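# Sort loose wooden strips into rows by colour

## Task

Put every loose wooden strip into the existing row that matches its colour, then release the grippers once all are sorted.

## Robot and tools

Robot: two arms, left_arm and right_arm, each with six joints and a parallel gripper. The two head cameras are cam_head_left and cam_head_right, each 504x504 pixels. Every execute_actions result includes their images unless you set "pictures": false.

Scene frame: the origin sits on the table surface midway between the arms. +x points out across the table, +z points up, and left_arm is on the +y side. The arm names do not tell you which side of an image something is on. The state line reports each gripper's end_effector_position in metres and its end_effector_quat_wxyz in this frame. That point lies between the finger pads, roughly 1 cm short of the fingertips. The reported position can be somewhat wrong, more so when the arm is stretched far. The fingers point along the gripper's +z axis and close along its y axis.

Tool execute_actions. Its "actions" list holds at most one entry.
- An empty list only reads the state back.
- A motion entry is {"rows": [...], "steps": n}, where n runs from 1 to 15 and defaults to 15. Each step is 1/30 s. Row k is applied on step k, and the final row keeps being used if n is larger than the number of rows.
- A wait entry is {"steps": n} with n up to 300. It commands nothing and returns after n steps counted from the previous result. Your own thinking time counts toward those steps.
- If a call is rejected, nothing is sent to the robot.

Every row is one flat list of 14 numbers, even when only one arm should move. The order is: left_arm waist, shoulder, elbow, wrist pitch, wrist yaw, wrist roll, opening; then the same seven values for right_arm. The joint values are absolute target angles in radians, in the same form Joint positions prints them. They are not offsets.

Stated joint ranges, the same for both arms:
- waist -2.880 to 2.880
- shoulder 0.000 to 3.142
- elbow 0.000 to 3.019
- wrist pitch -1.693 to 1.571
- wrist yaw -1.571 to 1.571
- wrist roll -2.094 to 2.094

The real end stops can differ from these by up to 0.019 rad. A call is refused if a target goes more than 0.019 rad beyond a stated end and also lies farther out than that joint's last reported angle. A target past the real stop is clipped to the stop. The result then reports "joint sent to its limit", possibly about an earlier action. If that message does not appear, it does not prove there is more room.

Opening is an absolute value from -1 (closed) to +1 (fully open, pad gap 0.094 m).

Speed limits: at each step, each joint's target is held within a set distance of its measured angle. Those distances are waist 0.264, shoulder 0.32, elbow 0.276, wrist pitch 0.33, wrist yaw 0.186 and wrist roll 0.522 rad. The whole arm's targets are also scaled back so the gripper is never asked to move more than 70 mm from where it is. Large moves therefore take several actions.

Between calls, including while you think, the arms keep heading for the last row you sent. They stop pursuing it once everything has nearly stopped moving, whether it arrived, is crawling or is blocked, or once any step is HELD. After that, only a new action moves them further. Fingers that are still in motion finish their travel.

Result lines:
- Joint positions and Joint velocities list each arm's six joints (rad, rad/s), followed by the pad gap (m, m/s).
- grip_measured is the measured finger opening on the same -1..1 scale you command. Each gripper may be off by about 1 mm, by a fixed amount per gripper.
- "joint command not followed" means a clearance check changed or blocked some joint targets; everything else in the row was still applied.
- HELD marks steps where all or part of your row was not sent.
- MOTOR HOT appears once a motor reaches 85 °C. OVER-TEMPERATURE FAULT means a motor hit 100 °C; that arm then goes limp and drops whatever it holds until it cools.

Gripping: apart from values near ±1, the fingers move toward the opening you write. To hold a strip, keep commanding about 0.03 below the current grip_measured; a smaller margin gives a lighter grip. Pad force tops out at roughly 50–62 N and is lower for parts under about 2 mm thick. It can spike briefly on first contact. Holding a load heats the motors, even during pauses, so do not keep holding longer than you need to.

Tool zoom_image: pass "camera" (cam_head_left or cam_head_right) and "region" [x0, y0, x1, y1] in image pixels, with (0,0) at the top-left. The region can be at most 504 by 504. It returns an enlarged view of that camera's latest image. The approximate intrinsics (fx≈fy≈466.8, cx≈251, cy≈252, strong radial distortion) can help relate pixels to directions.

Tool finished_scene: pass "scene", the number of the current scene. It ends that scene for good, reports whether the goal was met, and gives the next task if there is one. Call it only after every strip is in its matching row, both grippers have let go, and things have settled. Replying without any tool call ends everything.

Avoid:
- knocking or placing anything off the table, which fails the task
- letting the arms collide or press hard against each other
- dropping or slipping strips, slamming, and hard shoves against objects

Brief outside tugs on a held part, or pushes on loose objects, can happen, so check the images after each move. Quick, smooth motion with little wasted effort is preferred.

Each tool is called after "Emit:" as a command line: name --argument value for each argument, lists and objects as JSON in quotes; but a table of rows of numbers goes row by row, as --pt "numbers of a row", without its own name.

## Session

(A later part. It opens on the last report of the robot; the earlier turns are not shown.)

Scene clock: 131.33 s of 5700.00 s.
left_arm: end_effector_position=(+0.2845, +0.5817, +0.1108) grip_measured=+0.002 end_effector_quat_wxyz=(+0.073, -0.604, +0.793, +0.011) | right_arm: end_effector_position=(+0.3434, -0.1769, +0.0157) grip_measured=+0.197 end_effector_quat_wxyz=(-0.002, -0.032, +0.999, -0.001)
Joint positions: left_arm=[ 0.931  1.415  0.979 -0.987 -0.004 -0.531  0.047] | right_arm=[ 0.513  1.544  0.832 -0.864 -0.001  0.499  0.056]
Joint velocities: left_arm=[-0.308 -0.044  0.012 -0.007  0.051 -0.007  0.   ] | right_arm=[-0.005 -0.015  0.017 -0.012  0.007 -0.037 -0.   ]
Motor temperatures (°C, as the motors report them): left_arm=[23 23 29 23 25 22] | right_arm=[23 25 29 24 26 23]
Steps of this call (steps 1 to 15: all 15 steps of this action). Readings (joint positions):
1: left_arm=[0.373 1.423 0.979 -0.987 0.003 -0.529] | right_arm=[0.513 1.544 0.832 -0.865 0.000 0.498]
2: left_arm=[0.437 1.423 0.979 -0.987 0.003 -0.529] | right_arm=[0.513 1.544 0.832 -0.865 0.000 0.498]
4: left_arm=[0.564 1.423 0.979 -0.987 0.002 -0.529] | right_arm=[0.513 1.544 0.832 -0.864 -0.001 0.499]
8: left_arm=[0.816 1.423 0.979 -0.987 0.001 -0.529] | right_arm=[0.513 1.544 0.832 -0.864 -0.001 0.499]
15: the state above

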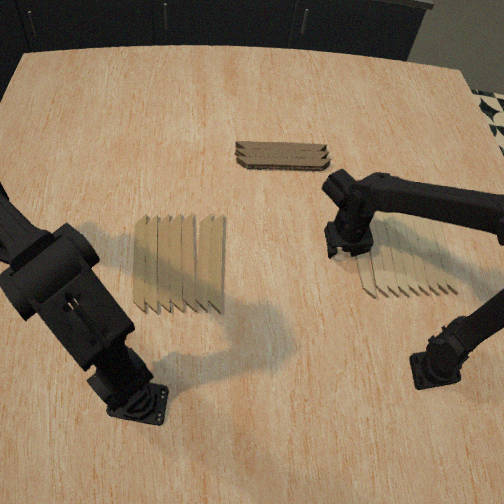

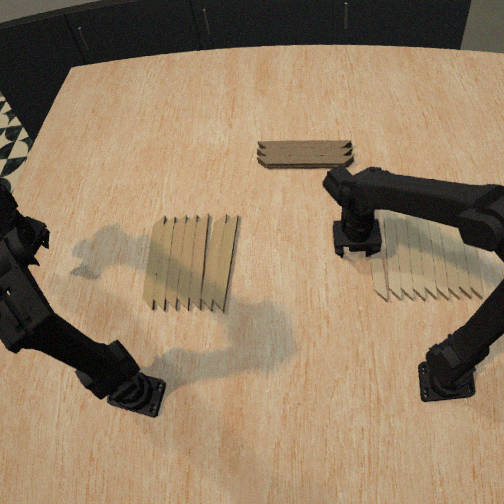

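Emit:
execute_actions --actions '[{"rows":[[-0.41,1.55,0.99,-0.98,0,-0.58,-1,0.512,1.543,0.835,-0.855,0,0.51,0.5]]}]' --pictures false

Emit:
execute_actions --actions '[{"steps":25}]'

Emit:
execute_actions --actions '[{"rows":[[-0.41,1.622,0.93,-0.88,0,-0.58,-1,0.512,1.543,0.835,-0.855,0,0.51,-0.5]]}]' --pictures false

Emit:
execute_actions --actions '[{"rows":[[-0.41,1.622,0.93,-0.88,0,-0.58,0.28,0.512,1.3,0.875,-1.1,0,0.51,-0.5]]}]' --pictures false

Emit:
execute_actions --actions '[{"rows":[[-0.41,1.622,0.93,-0.88,0,-0.58,-0.5,-0.9,1.3,0.875,-1.1,0,0.51,-0.5]]}]' --pictures false

Emit:
execute_actions --actions '[{"rows":[[-1.0,1.45,0.97,-1.0,0,-0.58,-0.5,-0.9,1.3,0.875,-1.1,0,0.51,-0.5]]}]'

Scene clock: 136.93 s of 5700.00 s.
left_arm: end_effector_position=(+0.3958, +0.2800, +0.0619) grip_measured=-0.983 end_effector_quat_wxyz=(+0.011, -0.258, +0.966, -0.002) | right_arm: end_effector_position=(+0.3433, -0.1769, +0.0157) grip_measured=+0.497 end_effector_quat_wxyz=(-0.003, -0.032, +0.999, -0.000)
Joint positions: left_arm=[ 0.125  1.542  0.98  -0.987 -0.003 -0.557  0.001] | right_arm=[ 0.513  1.544  0.832 -0.864 -0.002  0.499  0.07 ]
Joint velocities: left_arm=[-1.851  0.005 -0.002 -0.012 -0.007  0.022 -0.001] | right_arm=[-0.024 -0.005  0.022  0.012 -0.066  0.022 -0.001]
Motor temperatures (°C, as the motors report them): left_arm=[23 23 29 23 25 22] | right_arm=[23 25 29 24 26 23]
Steps of this call (steps 1 to 30: the robot went on to your last target; steps 31 to 90: nothing new was sent; then 2.10 s passed at rest; steps 91 to 105: all 15 steps of this action). Readings (joint positions):
91: left_arm=[0.888 1.417 0.979 -0.987 -0.006 -0.535] | right_arm=[0.513 1.544 0.832 -0.864 -0.001 0.499]
92: left_arm=[0.864 1.426 0.980 -0.987 -0.008 -0.539] | right_arm=[0.513 1.544 0.832 -0.864 -0.002 0.499]
94: left_arm=[0.780 1.455 0.980 -0.987 -0.008 -0.545] | right_arm=[0.513 1.544 0.832 -0.864 -0.002 0.499]
98: left_arm=[0.559 1.517 0.980 -0.987 -0.006 -0.551] | right_arm=[0.513 1.544 0.832 -0.864 -0.002 0.499]
105: the state above

Scene clock: 137.77 s of 5700.00 s.
left_arm: end_effector_position=(+0.3317, +0.0742, +0.0619) grip_measured=-0.983 end_effector_quat_wxyz=(+0.009, +0.000, +1.000, -0.007) | right_arm: end_effector_position=(+0.3433, -0.1769, +0.0157) grip_measured=+0.497 end_effector_quat_wxyz=(-0.003, -0.032, +0.999, -0.000)
Joint positions: left_arm=[-0.408  1.542  0.98  -0.987  0.001 -0.567  0.001] | right_arm=[ 0.513  1.544  0.832 -0.864 -0.002  0.499  0.07 ]
Joint velocities: left_arm=[-0.005 -0.015 -0.017 -0.007  0.037 -0.066  0.   ] | right_arm=[-0.015 -0.005 -0.032 -0.017 -0.007  0.022  0.001]
Motor temperatures (°C, as the motors report them): left_arm=[23 23 29 23 25 22] | right_arm=[23 25 29 24 26 23]
Steps of this call (steps 1 to 25: the robot went on to your last target). Readings (joint positions):
1: left_arm=[0.062 1.542 0.980 -0.987 -0.003 -0.558] | right_arm=[0.513 1.544 0.832 -0.864 -0.002 0.499]
2: left_arm=[-0.001 1.542 0.980 -0.987 -0.003 -0.558] | right_arm=[0.513 1.544 0.832 -0.864 -0.002 0.499]
4: left_arm=[-0.128 1.542 0.980 -0.987 -0.003 -0.558] | right_arm=[0.513 1.544 0.832 -0.864 -0.002 0.499]
8: left_arm=[-0.373 1.542 0.980 -0.987 0.001 -0.561] | right_arm=[0.513 1.544 0.832 -0.864 -0.002 0.499]
25: the state above

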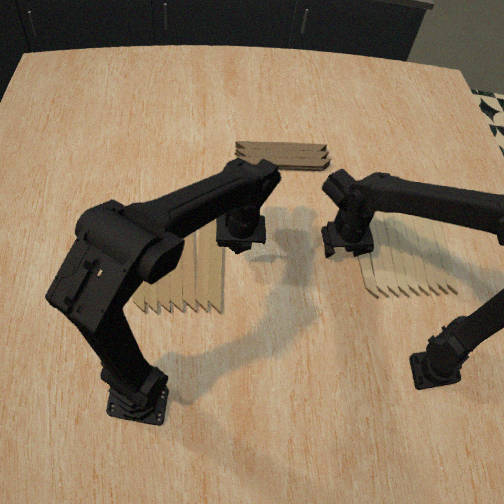

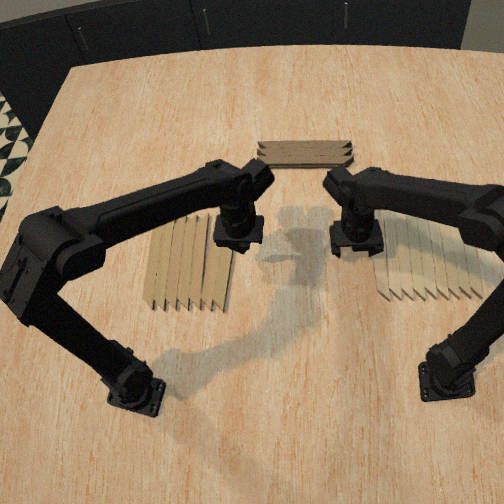

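Scene clock: 138.27 s of 5700.00 s.
left_arm: end_effector_position=(+0.3259, +0.0780, +0.0192) grip_measured=-0.984 end_effector_quat_wxyz=(-0.001, +0.000, +1.000, +0.001) | right_arm: end_effector_position=(+0.3433, -0.1769, +0.0157) grip_measured=-0.497 end_effector_quat_wxyz=(-0.003, -0.032, +0.999, -0.000)
Joint positions: left_arm=[-0.408  1.611  0.928 -0.891  0.001 -0.568  0.001] | right_arm=[ 0.513  1.544  0.832 -0.864 -0.002  0.499  0.024]
Joint velocities: left_arm=[-0.024  0.005 -0.012 -0.007  0.007 -0.066 -0.001] | right_arm=[ 0.005 -0.015  0.017 -0.002  0.037 -0.007  0.001]
Motor temperatures (°C, as the motors report them): left_arm=[23 23 29 23 25 22] | right_arm=[23 25 29 24 26 23]
Steps of this call (steps 1 to 15: all 15 steps of this action). Readings (joint positions):
1: left_arm=[-0.408 1.545 0.973 -0.968 0.001 -0.568] | right_arm=[0.513 1.544 0.832 -0.864 -0.002 0.499]
2: left_arm=[-0.408 1.550 0.965 -0.937 0.001 -0.568] | right_arm=[0.513 1.544 0.832 -0.864 -0.002 0.499]
4: left_arm=[-0.408 1.576 0.947 -0.906 0.001 -0.568] | right_arm=[0.513 1.544 0.832 -0.864 -0.002 0.499]
8: left_arm=[-0.408 1.611 0.930 -0.894 0.001 -0.568] | right_arm=[0.513 1.544 0.832 -0.864 -0.002 0.499]
15: the state above

Scene clock: 138.77 s of 5700.00 s.
left_arm: end_effector_position=(+0.3263, +0.0783, +0.0195) grip_measured=+0.277 end_effector_quat_wxyz=(-0.000, -0.000, +1.000, +0.001) | right_arm: end_effector_position=(+0.3172, -0.1934, +0.1072) grip_measured=-0.497 end_effector_quat_wxyz=(+0.020, -0.032, +0.999, +0.013)
Joint positions: left_arm=[-0.408  1.611  0.928 -0.89  -0.002 -0.568  0.06 ] | right_arm=[ 0.513  1.28   0.848 -1.091 -0.002  0.499  0.024]
Joint velocities: left_arm=[-0.005  0.005 -0.002  0.002 -0.066  0.022 -0.   ] | right_arm=[-0.005  0.181 -0.007 -0.046  0.022  0.066  0.001]
Motor temperatures (°C, as the motors report them): left_arm=[23 23 29 23 25 22] | right_arm=[23 25 29 24 26 23]
Steps of this call (steps 1 to 15: all 15 steps of this action). Readings (joint positions):
1: left_arm=[-0.408 1.611 0.928 -0.891 0.000 -0.568] | right_arm=[0.513 1.535 0.834 -0.891 -0.002 0.499]
2: left_arm=[-0.408 1.611 0.928 -0.891 -0.000 -0.568] | right_arm=[0.513 1.513 0.834 -0.942 -0.002 0.499]
4: left_arm=[-0.408 1.611 0.928 -0.891 -0.002 -0.568] | right_arm=[0.513 1.438 0.834 -1.028 -0.002 0.499]
8: left_arm=[-0.408 1.611 0.928 -0.890 -0.002 -0.568] | right_arm=[0.513 1.280 0.839 -1.086 -0.002 0.499]
15: the state above

Scene clock: 139.27 s of 5700.00 s.
left_arm: end_effector_position=(+0.3260, +0.0780, +0.0195) grip_measured=-0.497 end_effector_quat_wxyz=(-0.001, -0.000, +1.000, +0.000) | right_arm: end_effector_position=(+0.3396, -0.5096, +0.1028) grip_measured=-0.497 end_effector_quat_wxyz=(+0.017, +0.443, +0.897, +0.001)
Joint positions: left_arm=[-0.408  1.611  0.928 -0.89   0.    -0.569  0.024] | right_arm=[-0.467  1.294  0.848 -1.091 -0.001  0.499  0.024]
Joint velocities: left_arm=[ 0.005 -0.015  0.027  0.007  0.022  0.037 -0.   ] | right_arm=[-2.183 -0.005  0.002 -0.007 -0.066 -0.022 -0.001]
Motor temperatures (°C, as the motors report them): left_arm=[23 23 29 23 25 22] | right_arm=[23 25 29 24 26 23]
Steps of this call (steps 1 to 15: all 15 steps of this action). Readings (joint positions):
1: left_arm=[-0.408 1.611 0.928 -0.890 -0.000 -0.569] | right_arm=[0.498 1.286 0.848 -1.091 -0.009 0.499]
2: left_arm=[-0.408 1.611 0.928 -0.890 0.000 -0.569] | right_arm=[0.461 1.290 0.848 -1.091 -0.011 0.499]
4: left_arm=[-0.408 1.611 0.928 -0.890 0.000 -0.569] | right_arm=[0.343 1.294 0.848 -1.091 -0.009 0.499]
8: left_arm=[-0.408 1.611 0.928 -0.890 0.000 -0.569] | right_arm=[0.056 1.294 0.848 -1.091 -0.004 0.499]
15: the state above

Scene clock: 139.77 s of 5700.00 s.
left_arm: end_effector_position=(+0.1294, -0.0785, +0.0826) grip_measured=-0.497 end_effector_quat_wxyz=(+0.022, +0.313, +0.949, -0.032) | right_arm: end_effector_position=(+0.2514, -0.6280, +0.1028) grip_measured=-0.497 end_effector_quat_wxyz=(+0.016, +0.629, +0.777, -0.004)
Joint positions: left_arm=[-1.046  1.456  0.945 -0.982  0.005 -0.569  0.024] | right_arm=[-0.908  1.294  0.848 -1.091  0.002  0.502  0.024]
Joint velocities: left_arm=[-0.161 -0.034 -0.007 -0.066  0.022 -0.022 -0.   ] | right_arm=[ 0.024 -0.005 -0.007 -0.002 -0.051 -0.007 -0.002]
Motor temperatures (°C, as the motors report them): left_arm=[23 24 29 23 25 22] | right_arm=[23 25 29 24 26 23]
Steps of this call (steps 1 to 15: all 15 steps of this action). Readings (joint positions):
1: left_arm=[-0.418 1.606 0.928 -0.898 -0.003 -0.569] | right_arm=[-0.542 1.294 0.848 -1.091 -0.001 0.499]
2: left_arm=[-0.439 1.596 0.928 -0.914 -0.005 -0.569] | right_arm=[-0.617 1.294 0.848 -1.091 -0.001 0.499]
4: left_arm=[-0.515 1.564 0.928 -0.937 -0.005 -0.569] | right_arm=[-0.767 1.294 0.848 -1.091 -0.001 0.499]
8: left_arm=[-0.729 1.494 0.931 -0.960 -0.005 -0.569] | right_arm=[-0.939 1.294 0.848 -1.091 0.007 0.502]
15: the state above

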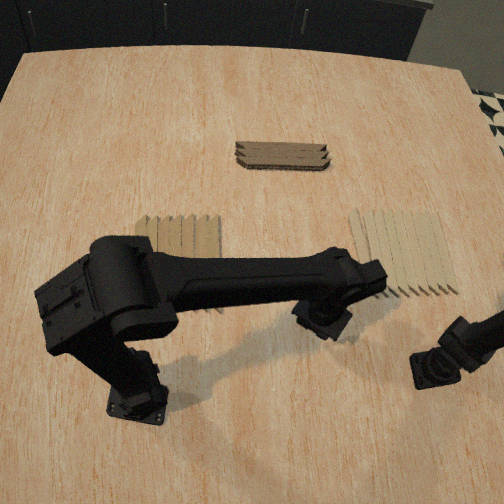

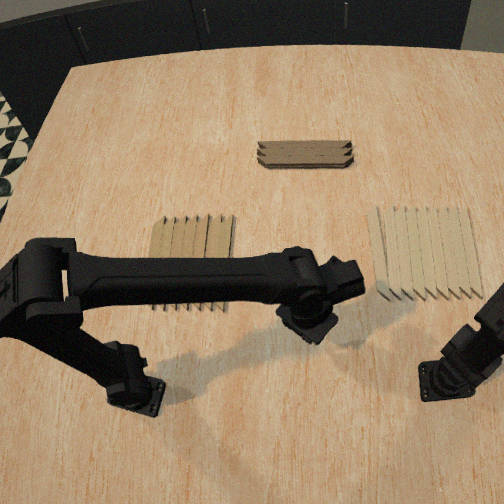

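Right strip still has a wedge gap; push a little more.

Emit:
execute_actions --actions '[{"rows":[[0,1.45,0.97,-1.0,0,-0.58,-0.5,0.512,1.45,0.9,-0.97,0,0.51,-0.5]]}]' --pictures false

Emit:
execute_actions --actions '[{"steps":25}]' --pictures false

Emit:
execute_actions --actions '[{"rows":[[0,1.45,0.97,-1.0,0,-0.58,-0.5,0.512,1.543,0.835,-0.855,0,0.51,-0.5]]}]' --pictures false

Emit:
execute_actions --actions '[{"rows":[[0,1.45,0.97,-1.0,0,-0.58,-0.5,0.512,1.543,0.835,-0.855,0,0.51,0.78]]}]' --pictures false

Emit:
execute_actions --actions '[{"rows":[[0,1.45,0.97,-1.0,0,-0.58,-0.5,1.2,1.4,0.875,-1,0,0.51,0]]}]'

Scene clock: 146.70 s of 5700.00 s.
left_arm: end_effector_position=(+0.3646, +0.1662, +0.0825) grip_measured=-0.497 end_effector_quat_wxyz=(+0.033, -0.121, +0.992, -0.017) | right_arm: end_effector_position=(+0.3916, -0.3774, +0.0521) grip_measured=-0.497 end_effector_quat_wxyz=(-0.003, +0.254, +0.967, -0.002)
Joint positions: left_arm=[-0.165  1.456  0.945 -0.986  0.003 -0.569  0.024] | right_arm=[-0.06   1.458  0.855 -0.976  0.002  0.503  0.024]
Joint velocities: left_arm=[ 1.89  -0.015 -0.012 -0.002  0.007  0.007 -0.   ] | right_arm=[ 1.939 -0.005  0.002  0.002 -0.066  0.007 -0.   ]
Motor temperatures (°C, as the motors report them): left_arm=[23 24 29 23 25 22] | right_arm=[23 25 30 24 26 23]
Steps of this call (steps 1 to 30: the robot went on to your last target; steps 31 to 90: nothing new was sent; then 3.43 s passed at rest; steps 91 to 105: all 15 steps of this action). Readings (joint positions):
91: left_arm=[-0.987 1.456 0.945 -0.986 0.007 -0.569] | right_arm=[-0.895 1.300 0.848 -1.081 0.007 0.503]
92: left_arm=[-0.960 1.456 0.945 -0.986 0.009 -0.569] | right_arm=[-0.865 1.312 0.849 -1.060 0.009 0.503]
94: left_arm=[-0.864 1.456 0.945 -0.986 0.009 -0.569] | right_arm=[-0.768 1.355 0.853 -1.023 0.009 0.503]
98: left_arm=[-0.620 1.456 0.945 -0.986 0.006 -0.569] | right_arm=[-0.523 1.434 0.854 -0.988 0.005 0.503]
105: the state above

Scene clock: 147.53 s of 5700.00 s.
left_arm: end_effector_position=(+0.3805, +0.2301, +0.0825) grip_measured=-0.497 end_effector_quat_wxyz=(+0.035, -0.204, +0.978, -0.013) | right_arm: end_effector_position=(+0.3376, -0.1780, +0.0539) grip_measured=-0.497 end_effector_quat_wxyz=(-0.001, -0.033, +0.999, +0.000)
Joint positions: left_arm=[-0.001  1.456  0.945 -0.986 -0.001 -0.571  0.024] | right_arm=[ 0.519  1.458  0.861 -0.975 -0.001  0.503  0.024]
Joint velocities: left_arm=[ 0.005  0.005  0.017 -0.007  0.051  0.007 -0.   ] | right_arm=[ 0.005 -0.015  0.007 -0.002  0.037  0.051  0.001]
Motor temperatures (°C, as the motors report them): left_arm=[23 24 30 23 25 22] | right_arm=[23 25 30 24 26 23]
Steps of this call (steps 1 to 25: the robot went on to your last target). Readings (joint positions):
1: left_arm=[-0.101 1.456 0.945 -0.986 0.002 -0.569] | right_arm=[0.007 1.458 0.855 -0.975 0.002 0.503]
2: left_arm=[-0.043 1.456 0.945 -0.986 -0.001 -0.569] | right_arm=[0.074 1.458 0.855 -0.975 0.002 0.503]
4: left_arm=[0.034 1.456 0.945 -0.986 -0.006 -0.571] | right_arm=[0.207 1.458 0.855 -0.975 0.001 0.503]
8: left_arm=[0.034 1.456 0.945 -0.986 -0.004 -0.571] | right_arm=[0.465 1.458 0.857 -0.975 -0.002 0.503]
25: the state above

Scene clock: 148.03 s of 5700.00 s.
left_arm: end_effector_position=(+0.3805, +0.2301, +0.0825) grip_measured=-0.497 end_effector_quat_wxyz=(+0.035, -0.204, +0.978, -0.013) | right_arm: end_effector_position=(+0.3415, -0.1755, +0.0146) grip_measured=-0.497 end_effector_quat_wxyz=(-0.004, -0.033, +0.999, -0.002)
Joint positions: left_arm=[-0.001  1.456  0.945 -0.986 -0.001 -0.571  0.024] | right_arm=[ 0.519  1.546  0.832 -0.865 -0.001  0.503  0.024]
Joint velocities: left_arm=[-0.015 -0.005  0.007  0.002  0.037  0.037  0.   ] | right_arm=[-0.005 -0.005 -0.007 -0.007 -0.022 -0.051  0.   ]
Motor temperatures (°C, as the motors report them): left_arm=[23 24 30 23 25 22] | right_arm=[23 25 30 24 26 23]
Steps of this call (steps 1 to 15: all 15 steps of this action). Readings (joint positions):
1: left_arm=[-0.001 1.456 0.945 -0.986 -0.001 -0.571] | right_arm=[0.519 1.461 0.857 -0.955 -0.001 0.503]
2: left_arm=[-0.001 1.456 0.945 -0.986 -0.001 -0.571] | right_arm=[0.519 1.469 0.853 -0.921 -0.001 0.503]
4: left_arm=[-0.001 1.456 0.945 -0.986 -0.001 -0.571] | right_arm=[0.519 1.500 0.849 -0.881 -0.001 0.503]
8: left_arm=[-0.001 1.456 0.945 -0.986 -0.001 -0.571] | right_arm=[0.519 1.544 0.837 -0.866 -0.001 0.503]
15: the state above

Scene clock: 148.53 s of 5700.00 s.
left_arm: end_effector_position=(+0.3805, +0.2301, +0.0825) grip_measured=-0.497 end_effector_quat_wxyz=(+0.035, -0.204, +0.978, -0.013) | right_arm: end_effector_position=(+0.3416, -0.1754, +0.0146) grip_measured=+0.777 end_effector_quat_wxyz=(-0.004, -0.033, +0.999, -0.001)
Joint positions: left_arm=[-0.001  1.456  0.945 -0.986 -0.001 -0.571  0.024] | right_arm=[ 0.519  1.546  0.832 -0.864 -0.002  0.503  0.083]
Joint velocities: left_arm=[-0.005 -0.015 -0.022 -0.007 -0.037  0.066 -0.   ] | right_arm=[-0.015 -0.015 -0.007 -0.007  0.051 -0.022 -0.001]
Motor temperatures (°C, as the motors report them): left_arm=[23 24 30 23 25 22] | right_arm=[23 25 30 24 26 23]
Steps of this call (steps 1 to 15: all 15 steps of this action). Readings (joint positions):
1: left_arm=[-0.001 1.456 0.945 -0.986 -0.001 -0.571] | right_arm=[0.519 1.546 0.832 -0.865 -0.001 0.503]
2: left_arm=[-0.001 1.456 0.945 -0.986 -0.001 -0.571] | right_arm=[0.519 1.546 0.832 -0.865 -0.001 0.503]
4: left_arm=[-0.001 1.456 0.945 -0.986 -0.001 -0.571] | right_arm=[0.519 1.546 0.832 -0.865 -0.001 0.503]
8: left_arm=[-0.001 1.456 0.945 -0.986 -0.001 -0.571] | right_arm=[0.519 1.546 0.832 -0.864 -0.002 0.503]
15: the state above

Scene clock: 149.03 s of 5700.00 s.
left_arm: end_effector_position=(+0.3805, +0.2301, +0.0825) grip_measured=-0.497 end_effector_quat_wxyz=(+0.035, -0.204, +0.978, -0.013) | right_arm: end_effector_position=(+0.1309, -0.0329, +0.0631) grip_measured=+0.003 end_effector_quat_wxyz=(+0.002, -0.382, +0.924, +0.007)
Joint positions: left_arm=[-0.001  1.456  0.945 -0.986 -0.001 -0.571  0.024] | right_arm=[ 1.237  1.412  0.842 -0.986 -0.006  0.503  0.047]
Joint velocities: left_arm=[-0.005 -0.005 -0.002 -0.007  0.022  0.022 -0.   ] | right_arm=[ 0.22  -0.005 -0.012 -0.09  -0.037  0.051  0.001]
Motor temperatures (°C, as the motors report them): left_arm=[23 24 30 23 25 22] | right_arm=[23 25 30 24 26 23]
Steps of this call (steps 1 to 15: all 15 steps of this action). Readings (joint positions):
1: left_arm=[-0.001 1.456 0.945 -0.986 -0.001 -0.571] | right_arm=[0.530 1.542 0.832 -0.877 0.003 0.503]
2: left_arm=[-0.001 1.456 0.945 -0.986 -0.001 -0.571] | right_arm=[0.555 1.533 0.832 -0.900 0.006 0.503]
4: left_arm=[-0.001 1.456 0.945 -0.986 -0.001 -0.571] | right_arm=[0.642 1.502 0.832 -0.937 0.006 0.503]
8: left_arm=[-0.001 1.456 0.945 -0.986 -0.001 -0.571] | right_arm=[0.878 1.437 0.832 -0.968 0.004 0.503]
15: the state above

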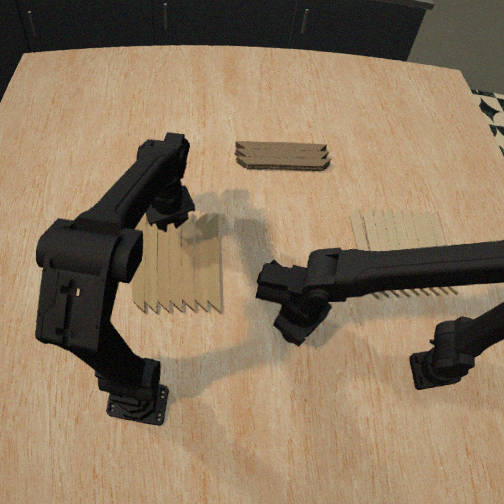

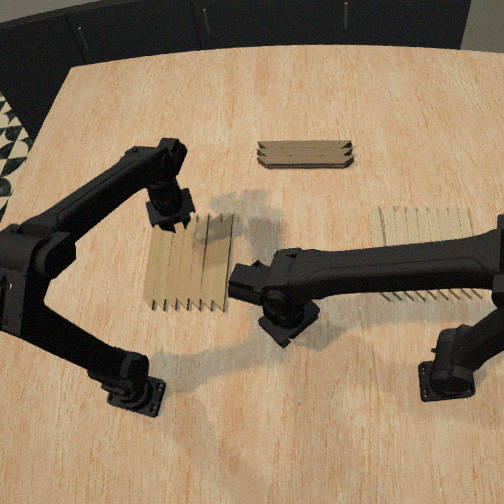

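Emit:
finished_scene --scene 1

The scene is finished: the task was done.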